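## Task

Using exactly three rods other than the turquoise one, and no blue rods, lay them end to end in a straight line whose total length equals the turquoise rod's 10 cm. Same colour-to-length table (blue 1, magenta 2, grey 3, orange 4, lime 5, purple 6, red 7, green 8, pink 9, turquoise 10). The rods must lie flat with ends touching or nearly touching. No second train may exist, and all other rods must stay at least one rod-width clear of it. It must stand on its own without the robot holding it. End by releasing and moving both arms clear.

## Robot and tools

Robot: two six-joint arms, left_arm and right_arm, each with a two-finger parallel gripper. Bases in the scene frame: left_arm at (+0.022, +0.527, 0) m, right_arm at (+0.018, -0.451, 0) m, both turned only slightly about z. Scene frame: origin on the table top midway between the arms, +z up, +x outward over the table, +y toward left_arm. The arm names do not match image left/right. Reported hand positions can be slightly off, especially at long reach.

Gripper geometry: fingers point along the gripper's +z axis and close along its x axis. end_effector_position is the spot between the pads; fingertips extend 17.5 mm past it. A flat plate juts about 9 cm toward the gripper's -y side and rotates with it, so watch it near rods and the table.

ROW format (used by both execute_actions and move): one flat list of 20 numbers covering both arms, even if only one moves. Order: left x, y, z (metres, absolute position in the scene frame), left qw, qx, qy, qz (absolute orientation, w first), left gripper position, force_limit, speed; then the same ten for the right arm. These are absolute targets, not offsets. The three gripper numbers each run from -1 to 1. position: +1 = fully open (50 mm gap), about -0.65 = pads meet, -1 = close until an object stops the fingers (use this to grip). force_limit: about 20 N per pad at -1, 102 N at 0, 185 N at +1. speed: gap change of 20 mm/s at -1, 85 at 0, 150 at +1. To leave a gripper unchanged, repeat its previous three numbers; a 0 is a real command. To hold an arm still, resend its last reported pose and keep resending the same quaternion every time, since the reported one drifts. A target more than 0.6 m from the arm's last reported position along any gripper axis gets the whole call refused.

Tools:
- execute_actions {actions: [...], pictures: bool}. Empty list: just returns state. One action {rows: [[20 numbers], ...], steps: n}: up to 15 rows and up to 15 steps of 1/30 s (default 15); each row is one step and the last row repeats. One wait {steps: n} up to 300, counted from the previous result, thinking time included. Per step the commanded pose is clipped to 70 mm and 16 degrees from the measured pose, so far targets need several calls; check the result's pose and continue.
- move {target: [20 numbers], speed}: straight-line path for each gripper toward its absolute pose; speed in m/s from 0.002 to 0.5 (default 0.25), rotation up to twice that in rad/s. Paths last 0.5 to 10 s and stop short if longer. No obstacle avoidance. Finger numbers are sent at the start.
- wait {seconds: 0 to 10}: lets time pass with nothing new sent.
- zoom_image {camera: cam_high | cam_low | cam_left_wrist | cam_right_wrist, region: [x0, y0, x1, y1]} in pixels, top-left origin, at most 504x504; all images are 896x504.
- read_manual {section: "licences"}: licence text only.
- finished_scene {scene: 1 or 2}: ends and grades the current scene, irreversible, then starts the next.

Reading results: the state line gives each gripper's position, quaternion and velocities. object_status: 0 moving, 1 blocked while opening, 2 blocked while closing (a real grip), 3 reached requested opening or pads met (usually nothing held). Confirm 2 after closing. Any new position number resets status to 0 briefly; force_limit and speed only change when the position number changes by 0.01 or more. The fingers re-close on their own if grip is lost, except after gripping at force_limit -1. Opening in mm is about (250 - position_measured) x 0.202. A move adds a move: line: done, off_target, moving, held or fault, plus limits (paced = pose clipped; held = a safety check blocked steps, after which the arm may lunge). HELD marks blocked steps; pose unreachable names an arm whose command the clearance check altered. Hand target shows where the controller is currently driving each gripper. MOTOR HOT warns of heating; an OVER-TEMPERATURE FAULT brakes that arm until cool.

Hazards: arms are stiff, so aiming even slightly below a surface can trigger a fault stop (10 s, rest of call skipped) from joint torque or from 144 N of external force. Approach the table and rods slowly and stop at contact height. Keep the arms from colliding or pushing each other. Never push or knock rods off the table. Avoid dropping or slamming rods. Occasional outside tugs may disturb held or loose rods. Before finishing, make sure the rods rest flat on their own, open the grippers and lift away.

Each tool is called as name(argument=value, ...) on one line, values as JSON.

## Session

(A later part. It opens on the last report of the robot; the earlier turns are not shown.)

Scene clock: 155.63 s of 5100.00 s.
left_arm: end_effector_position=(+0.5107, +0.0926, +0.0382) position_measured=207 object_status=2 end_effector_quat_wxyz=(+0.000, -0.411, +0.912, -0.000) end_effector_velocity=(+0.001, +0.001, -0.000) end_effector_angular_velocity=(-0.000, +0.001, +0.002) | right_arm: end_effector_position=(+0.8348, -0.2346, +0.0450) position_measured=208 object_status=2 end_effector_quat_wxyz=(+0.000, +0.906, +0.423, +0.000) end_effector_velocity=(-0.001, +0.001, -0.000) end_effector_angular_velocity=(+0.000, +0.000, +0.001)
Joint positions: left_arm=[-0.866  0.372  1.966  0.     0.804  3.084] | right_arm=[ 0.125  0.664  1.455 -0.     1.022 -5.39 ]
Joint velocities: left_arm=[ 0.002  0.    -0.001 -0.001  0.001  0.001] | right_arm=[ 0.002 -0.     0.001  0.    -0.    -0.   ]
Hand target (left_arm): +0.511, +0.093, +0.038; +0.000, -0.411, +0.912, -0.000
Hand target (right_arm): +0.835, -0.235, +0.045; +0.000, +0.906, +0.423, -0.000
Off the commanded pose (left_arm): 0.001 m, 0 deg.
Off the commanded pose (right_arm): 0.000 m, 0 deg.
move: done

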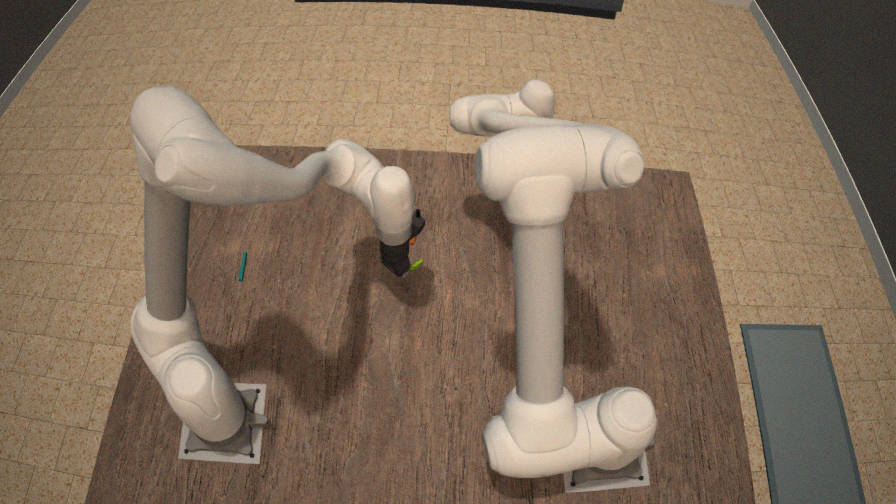

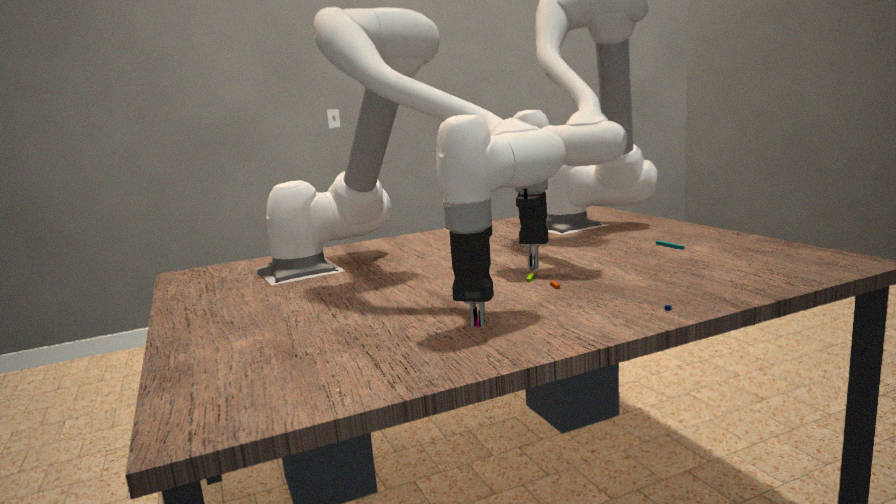

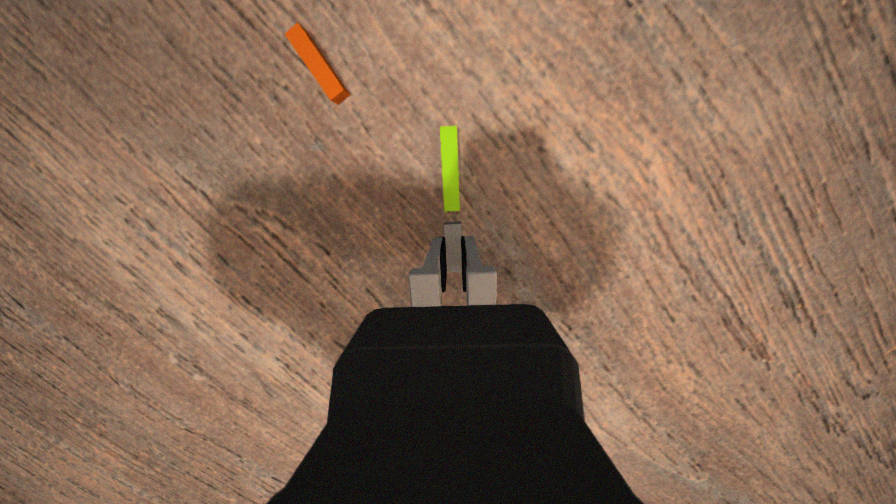

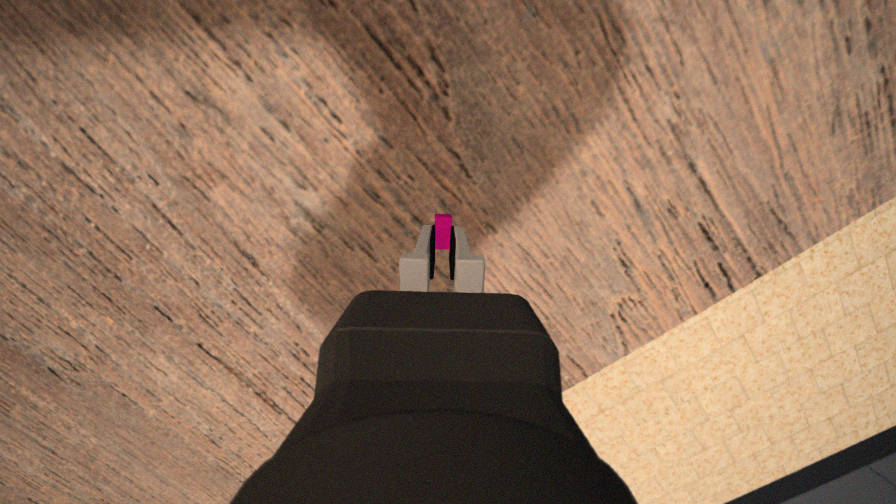

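Both rods are held and alignment looks very close. Zooming in.

zoom_image(camera="cam_left_wrist", region=[410, 180, 500, 280])

zoom_image(camera="cam_left_wrist", region=[370, 115, 540, 285])

zoom_image(camera="cam_low", region=[505, 240, 565, 295])

zoom_image(camera="cam_low", region=[450, 290, 510, 345])

Region (410, 180, 500, 280) of cam_left_wrist's 896x504 image, scaled by 5.040, with more detail than that image has; it fills the left 454 columns of this view, and the rest is white.

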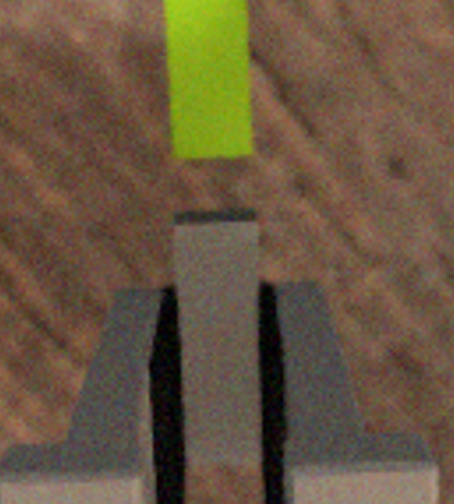

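Region (370, 115, 540, 285) of cam_left_wrist's 896x504 image, scaled by 2.965, with more detail than that image has.

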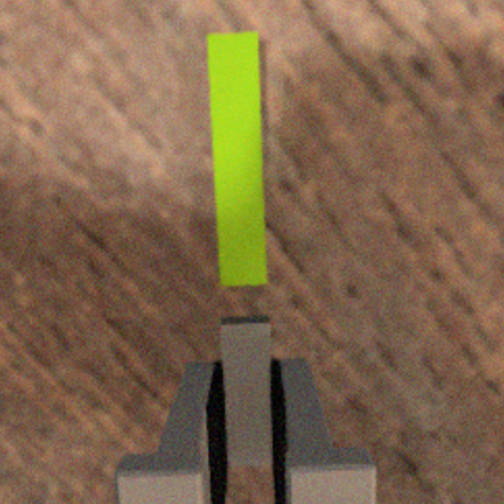

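Region (505, 240, 565, 295) of cam_low's 896x504 image, scaled by 8.400, with more detail than that image has; it fills the top 462 rows of this view, and the rest is white.

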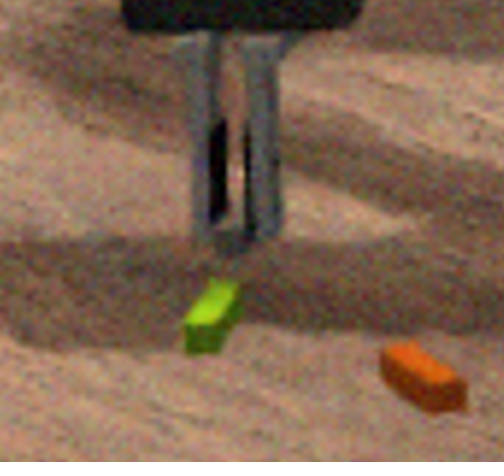

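Region (450, 290, 510, 345) of cam_low's 896x504 image, scaled by 8.400, with more detail than that image has; it fills the top 462 rows of this view, and the rest is white.

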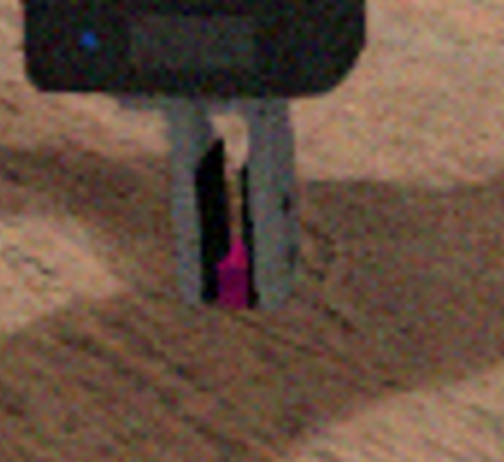

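move(target=[0.5155, 0.0885, 0.0236, 0, -0.4139, 0.9103, 0, -1, -0.2, -0.3, 0.8348, -0.2346, 0.045, 0, 0.9063, 0.4226, 0, -1, -0.2, -0.3], speed=0.025)

zoom_image(camera="cam_left_wrist", region=[420, 190, 490, 260])

zoom_image(camera="cam_low", region=[510, 250, 560, 295])

zoom_image(camera="cam_high", region=[385, 245, 435, 290])

Scene clock: 178.83 s of 5100.00 s.
left_arm: end_effector_position=(+0.5155, +0.0885, +0.0236) position_measured=207 object_status=2 end_effector_quat_wxyz=(+0.000, -0.414, +0.910, -0.000) end_effector_velocity=(-0.000, -0.001, -0.000) end_effector_angular_velocity=(-0.000, +0.000, -0.000) | right_arm: end_effector_position=(+0.8348, -0.2346, +0.0450) position_measured=208 object_status=2 end_effector_quat_wxyz=(+0.000, +0.906, +0.423, -0.000) end_effector_velocity=(-0.001, +0.000, -0.001) end_effector_angular_velocity=(+0.000, +0.002, -0.000)
Joint positions: left_arm=[-0.865  0.398  1.962  0.     0.782  3.077] | right_arm=[ 0.125  0.664  1.455 -0.     1.022 -5.39 ]
Joint velocities: left_arm=[-0.001  0.001 -0.    -0.001 -0.001  0.   ] | right_arm=[0.    0.001 0.    0.001 0.001 0.   ]
Hand target (left_arm): +0.516, +0.088, +0.024; +0.000, -0.414, +0.910, +0.000
Hand target (right_arm): +0.835, -0.235, +0.045; +0.000, +0.906, +0.423, -0.000
Off the commanded pose (left_arm): 0.000 m, 0 deg.
Off the commanded pose (right_arm): 0.000 m, 0 deg.
After step 90, 19.33 s passed at rest.
move: done

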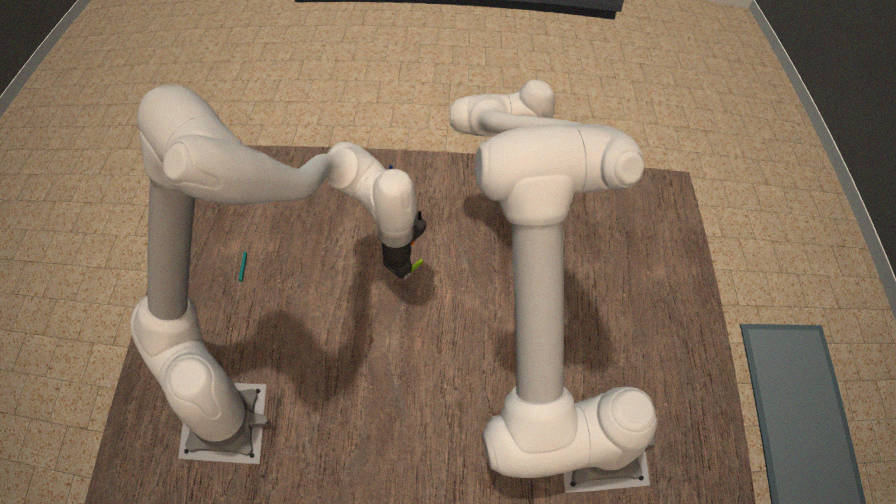

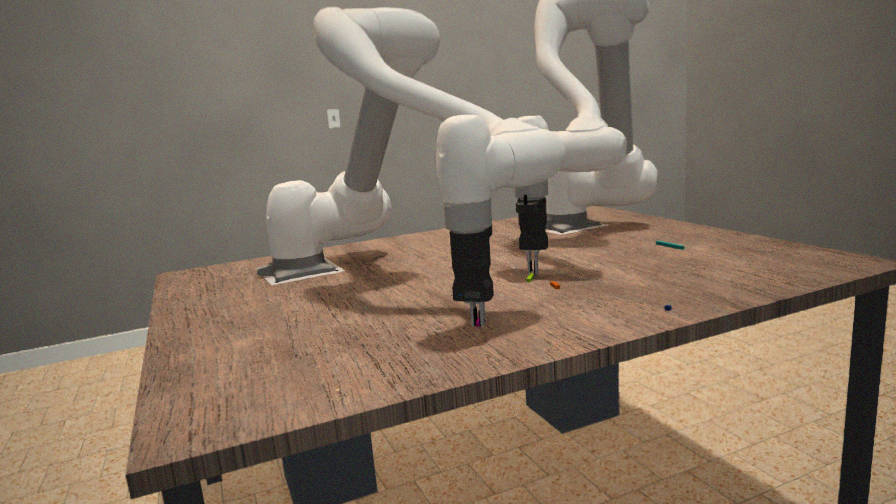

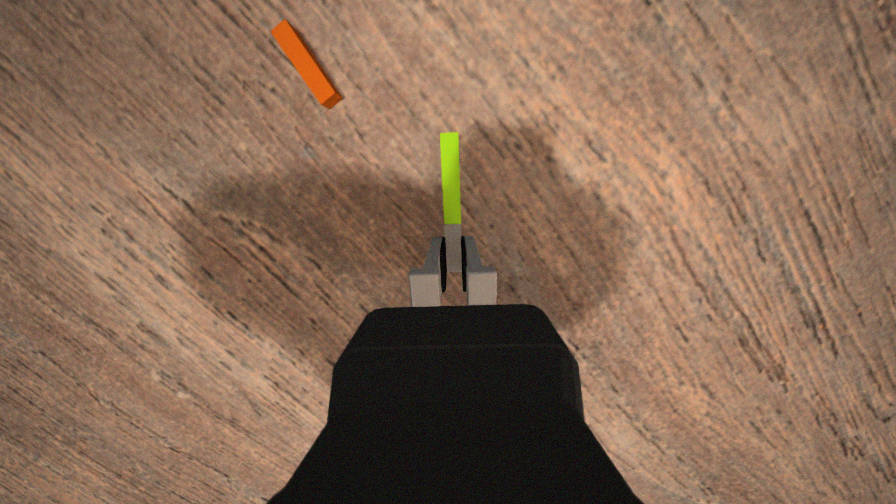

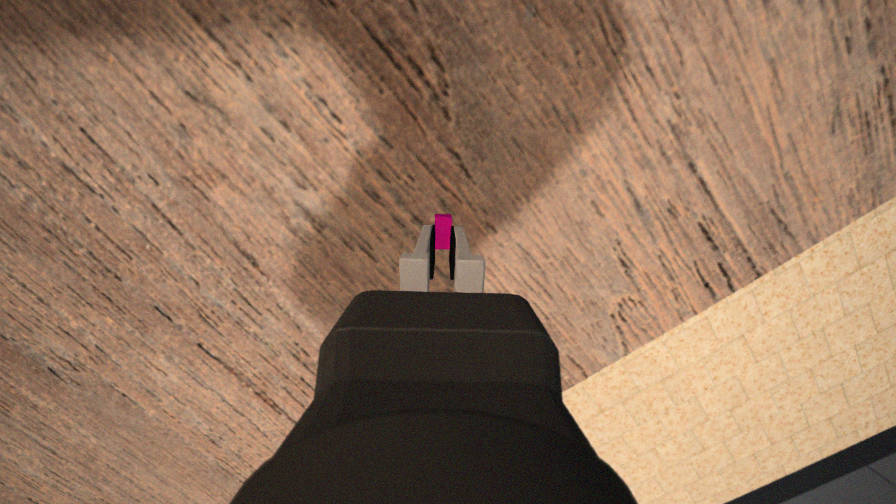

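Region (420, 190, 490, 260) of cam_left_wrist's 896x504 image, scaled by 7.200, with more detail than that image has.

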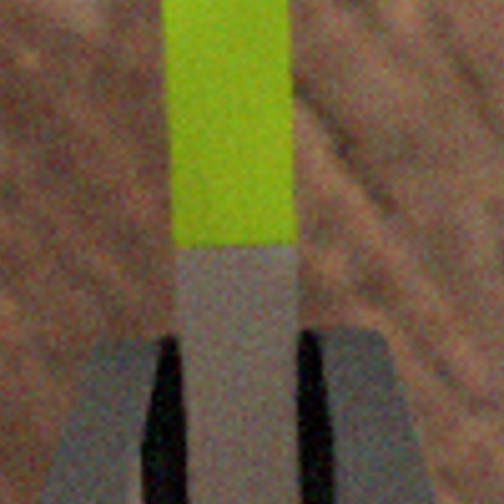

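Region (510, 250, 560, 295) of cam_low's 896x504 image, scaled by 10.080, with more detail than that image has; it fills the top 454 rows of this view, and the rest is white.

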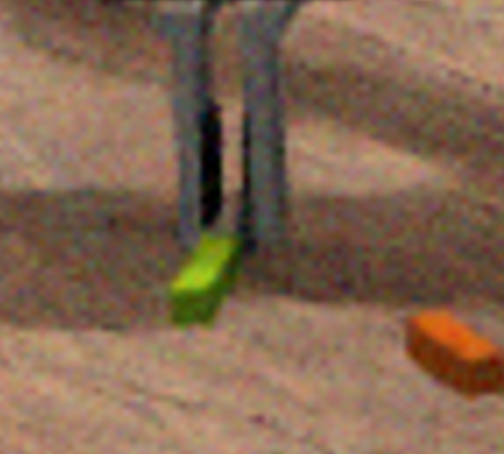

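Region (385, 245, 435, 290) of cam_high's 896x504 image, scaled by 10.080, with more detail than that image has; it fills the top 454 rows of this view, and the rest is white.

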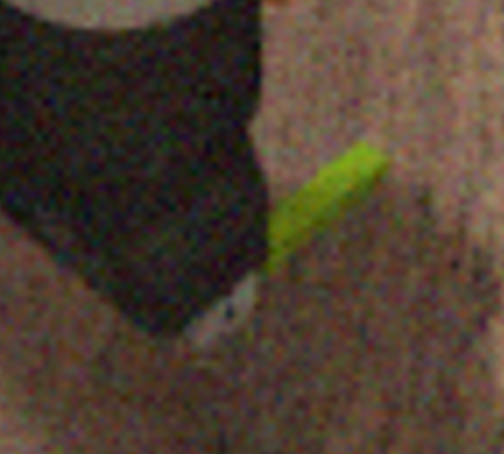

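move(target=[0.5155, 0.0885, 0.0236, 0, -0.4139, 0.9103, 0, 0.34, -0.2, -0.5, 0.8348, -0.2346, 0.045, 0, 0.9063, 0.4226, 0, -1, -0.2, -0.3], speed=0.025)

move(target=[0.267, 0.305, 0.25, 0, -0.4139, 0.9103, 0, 0.34, -0.2, -0.5, 0.5850, 0.0278, 0.038, 0, 0.9103, 0.4139, 0, -1, -0.2, -0.3], speed=0.3)

zoom_image(camera="cam_right_wrist", region=[400, 165, 490, 265])

zoom_image(camera="cam_right_wrist", region=[340, 40, 560, 270])

Scene clock: 198.83 s of 5100.00 s.
left_arm: end_effector_position=(+0.5155, +0.0885, +0.0236) position_measured=101 object_status=3 end_effector_quat_wxyz=(+0.000, -0.414, +0.910, -0.000) end_effector_velocity=(+0.000, +0.000, +0.001) end_effector_angular_velocity=(+0.000, -0.001, -0.002) | right_arm: end_effector_position=(+0.8348, -0.2346, +0.0450) position_measured=208 object_status=2 end_effector_quat_wxyz=(+0.000, +0.906, +0.423, -0.000) end_effector_velocity=(+0.001, -0.001, +0.001) end_effector_angular_velocity=(+0.000, -0.001, -0.001)
Joint positions: left_arm=[-0.865  0.398  1.962  0.     0.782  3.077] | right_arm=[ 0.125  0.664  1.455 -0.     1.022 -5.39 ]
Joint velocities: left_arm=[-0.    -0.001  0.     0.001  0.001  0.001] | right_arm=[-0.001 -0.001 -0.     0.     0.    -0.   ]
Hand target (left_arm): +0.516, +0.088, +0.024; +0.000, -0.414, +0.910, +0.000
Hand target (right_arm): +0.835, -0.235, +0.045; +0.000, +0.906, +0.423, -0.000
Off the commanded pose (left_arm): 0.000 m, 0 deg.
Off the commanded pose (right_arm): 0.000 m, 0 deg.
After step 90, 16.30 s passed at rest.
move: done

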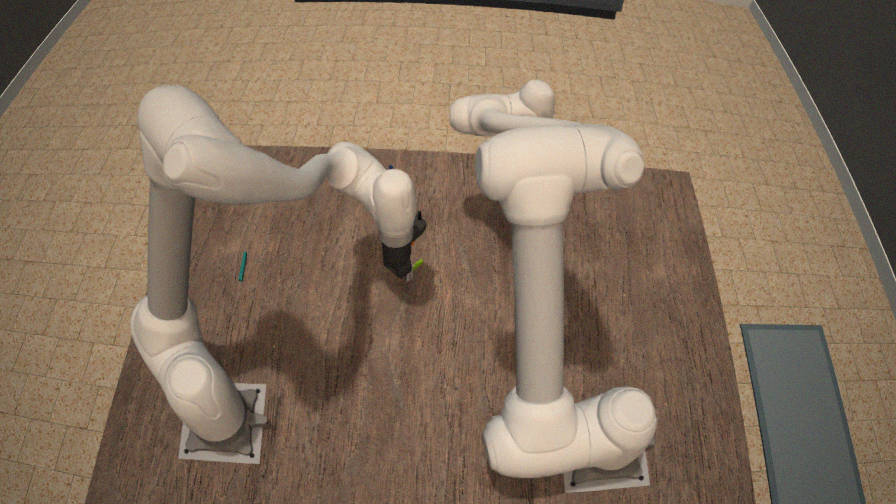

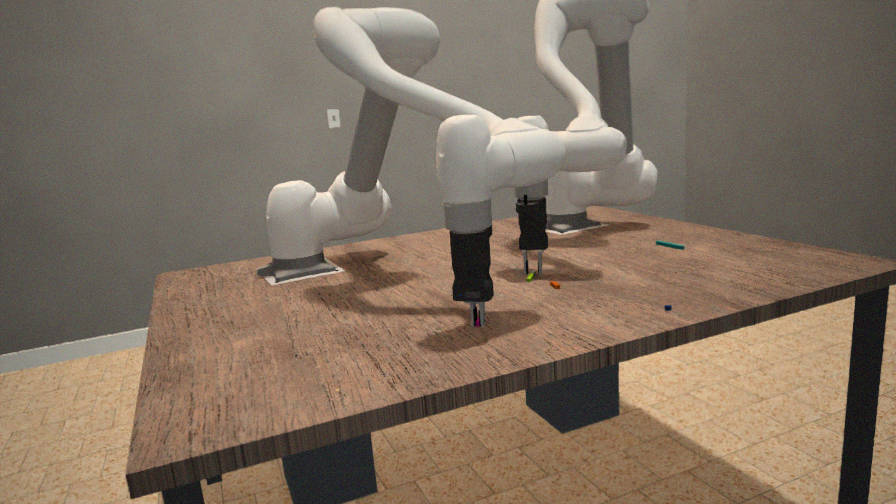

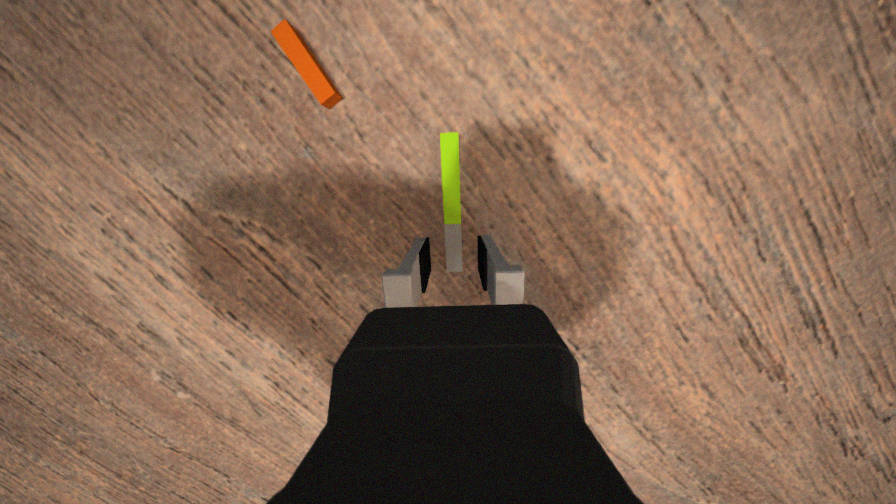

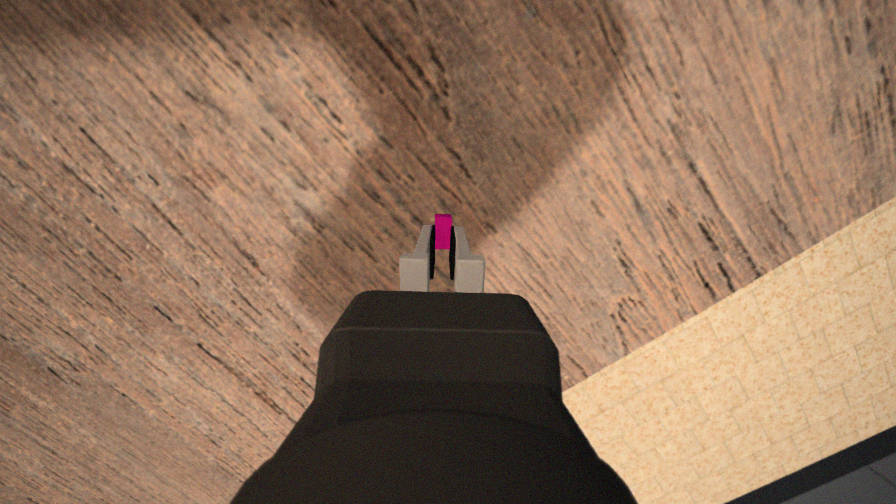

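Scene clock: 200.63 s of 5100.00 s.
left_arm: end_effector_position=(+0.2662, +0.3050, +0.2498) position_measured=101 object_status=3 end_effector_quat_wxyz=(-0.000, -0.414, +0.910, +0.000) end_effector_velocity=(-0.000, +0.000, +0.001) end_effector_angular_velocity=(-0.001, -0.001, -0.000) | right_arm: end_effector_position=(+0.5854, +0.0283, +0.0378) position_measured=208 object_status=2 end_effector_quat_wxyz=(-0.000, +0.910, +0.414, +0.000) end_effector_velocity=(+0.000, +0.001, -0.000) end_effector_angular_velocity=(-0.001, -0.000, +0.002)
Joint positions: left_arm=[-0.937 -0.376  2.266 -0.     1.252  3.006] | right_arm=[ 0.552  0.521  1.722  0.001  0.897 -4.945]
Joint velocities: left_arm=[-0.    -0.002 -0.001  0.     0.001 -0.   ] | right_arm=[ 0.001  0.001 -0.002 -0.001  0.001  0.   ]
Hand target (left_arm): +0.266, +0.305, +0.250; -0.000, -0.414, +0.910, -0.000
Hand target (right_arm): +0.585, +0.028, +0.038; -0.000, +0.910, +0.414, +0.000
Off the commanded pose (left_arm): 0.001 m, 0 deg.
Off the commanded pose (right_arm): 0.001 m, 0 deg.
move: done

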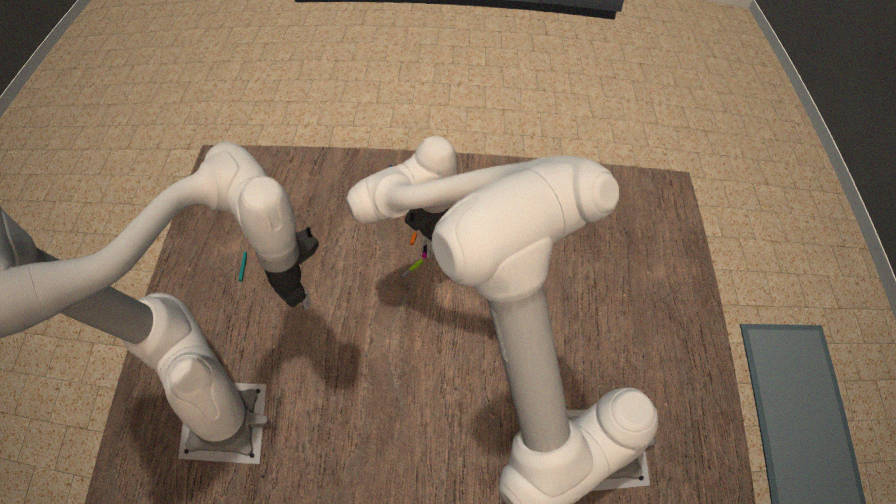

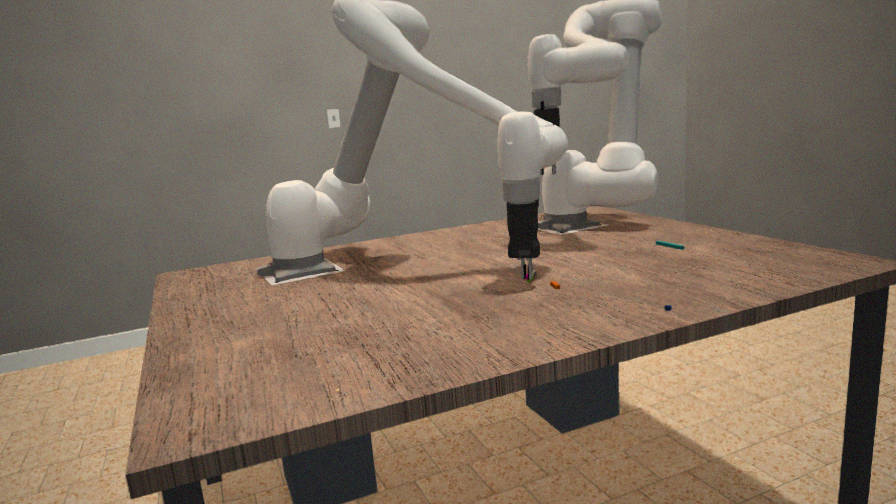

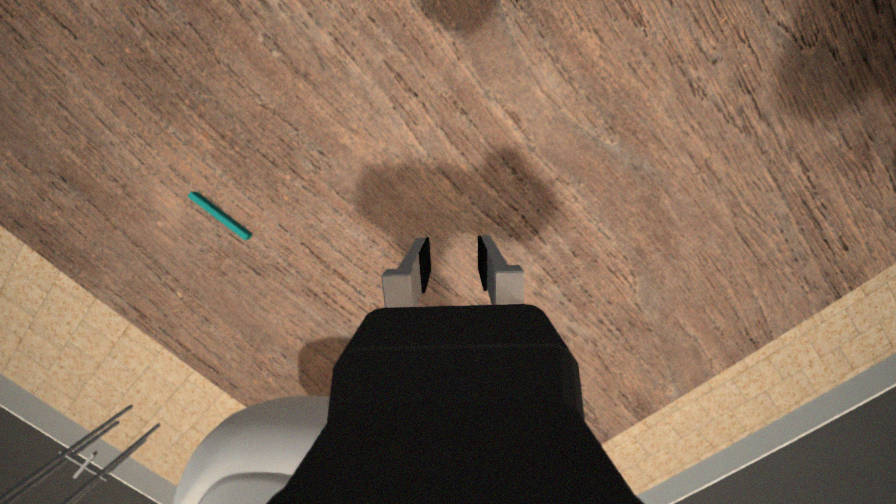

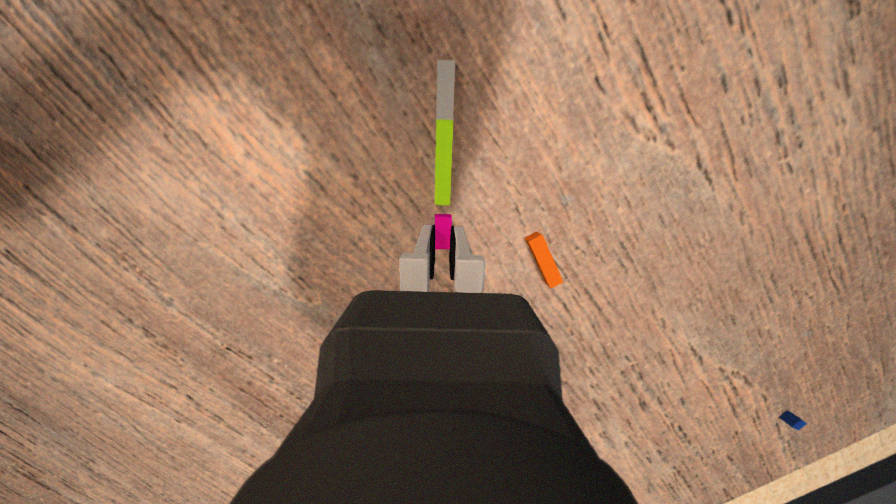

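Region (400, 165, 490, 265) of cam_right_wrist's 896x504 image, scaled by 5.040, with more detail than that image has; it fills the left 454 columns of this view, and the rest is white.

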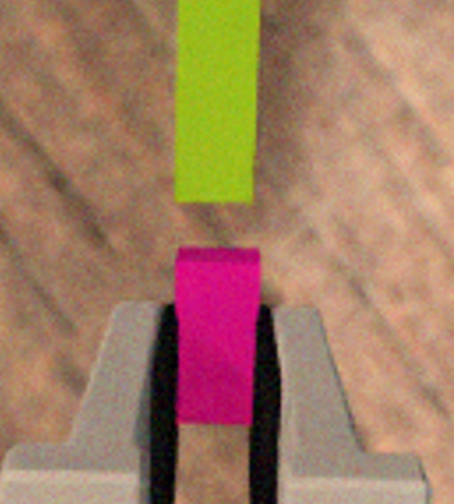

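Region (340, 40, 560, 270) of cam_right_wrist's 896x504 image, scaled by 2.191, with more detail than that image has; it fills the left 482 columns of this view, and the rest is white.

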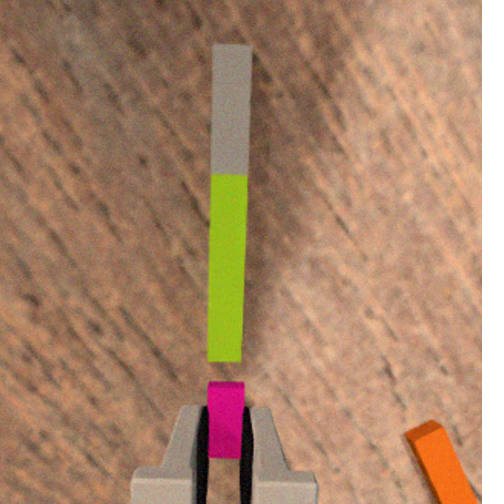

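move(target=[0.2662, 0.3050, 0.2498, 0, -0.4139, 0.9103, 0, 0.34, -0.2, -0.5, 0.5808, 0.0312, 0.0236, 0, 0.9103, 0.4139, 0, -1, -0.2, -0.3], speed=0.025)

zoom_image(camera="cam_right_wrist", region=[408, 180, 478, 250])

zoom_image(camera="cam_high", region=[390, 240, 445, 290])

zoom_image(camera="cam_low", region=[505, 255, 555, 300])

Scene clock: 212.53 s of 5100.00 s.
left_arm: end_effector_position=(+0.2662, +0.3050, +0.2498) position_measured=101 object_status=3 end_effector_quat_wxyz=(+0.000, -0.414, +0.910, -0.000) end_effector_velocity=(+0.000, +0.000, +0.000) end_effector_angular_velocity=(-0.000, -0.001, +0.001) | right_arm: end_effector_position=(+0.5808, +0.0312, +0.0236) position_measured=208 object_status=2 end_effector_quat_wxyz=(-0.000, +0.910, +0.414, +0.000) end_effector_velocity=(+0.001, +0.000, +0.000) end_effector_angular_velocity=(+0.000, -0.001, -0.001)
Joint positions: left_arm=[-0.937 -0.376  2.266 -0.     1.252  3.005] | right_arm=[ 0.559  0.534  1.733  0.     0.874 -4.938]
Joint velocities: left_arm=[ 0.001 -0.001  0.     0.    -0.    -0.   ] | right_arm=[-0.001  0.001 -0.001 -0.    -0.     0.   ]
Hand target (left_arm): +0.266, +0.305, +0.250; -0.000, -0.414, +0.910, +0.000
Hand target (right_arm): +0.581, +0.031, +0.024; -0.000, +0.910, +0.414, +0.000
Off the commanded pose (left_arm): 0.000 m, 0 deg.
Off the commanded pose (right_arm): 0.000 m, 0 deg.
After step 90, 8.07 s passed at rest.
move: done

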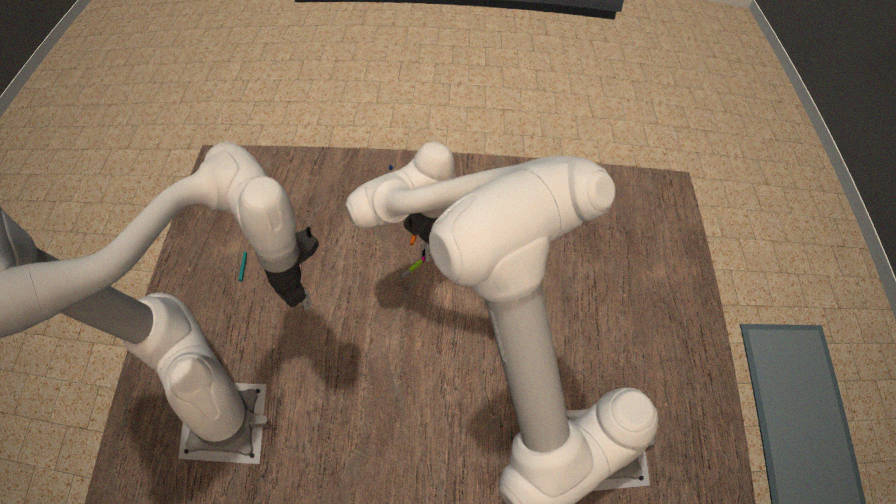

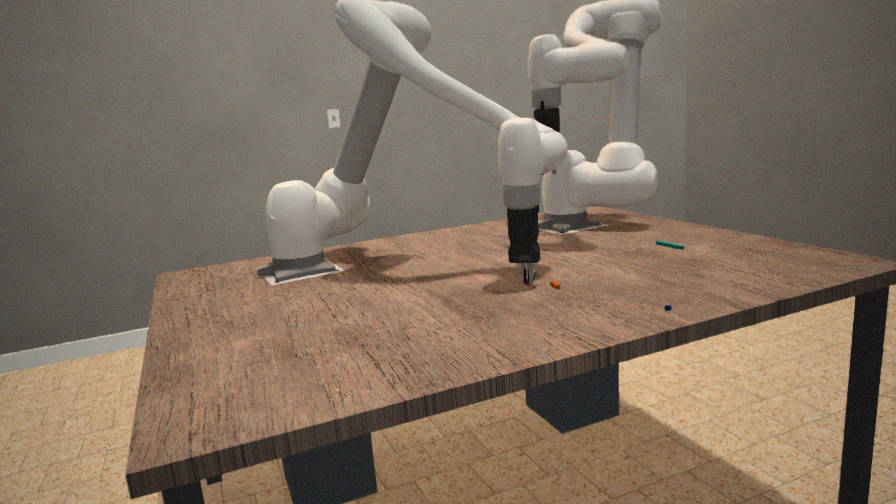

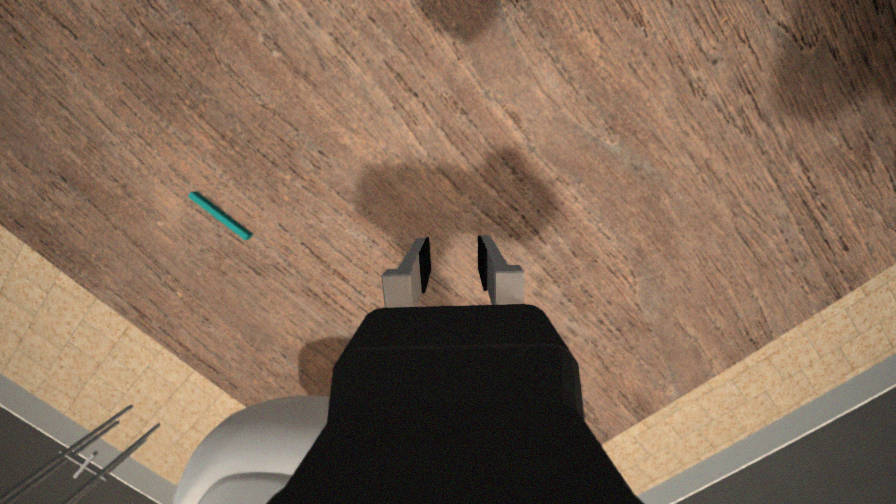

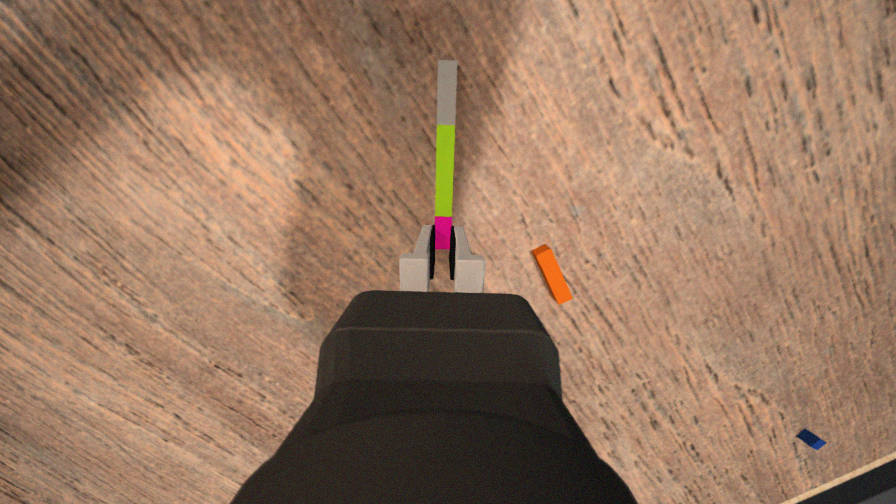

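Region (408, 180, 478, 250) of cam_right_wrist's 896x504 image, scaled by 7.200, with more detail than that image has.

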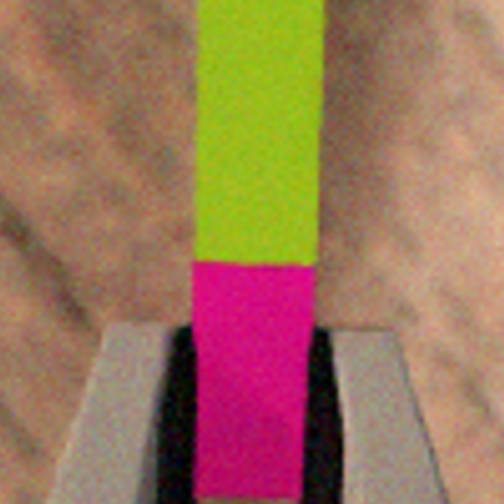

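Region (390, 240, 445, 290) of cam_high's 896x504 image, scaled by 9.164, with more detail than that image has; it fills the top 458 rows of this view, and the rest is white.

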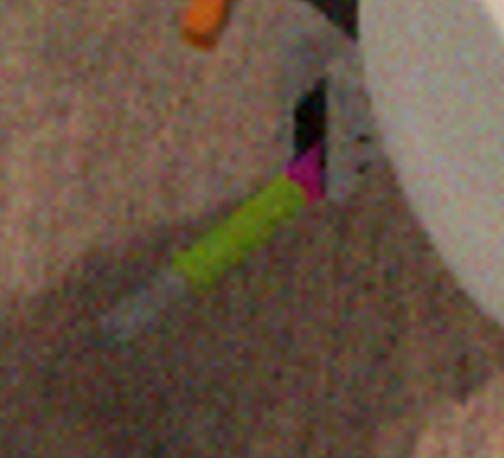

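Region (505, 255, 555, 300) of cam_low's 896x504 image, scaled by 10.080, with more detail than that image has; it fills the top 454 rows of this view, and the rest is white.

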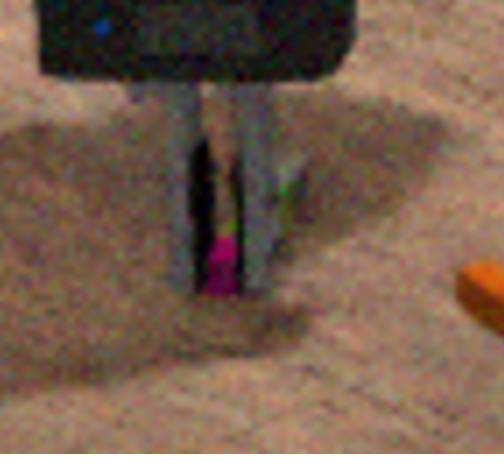

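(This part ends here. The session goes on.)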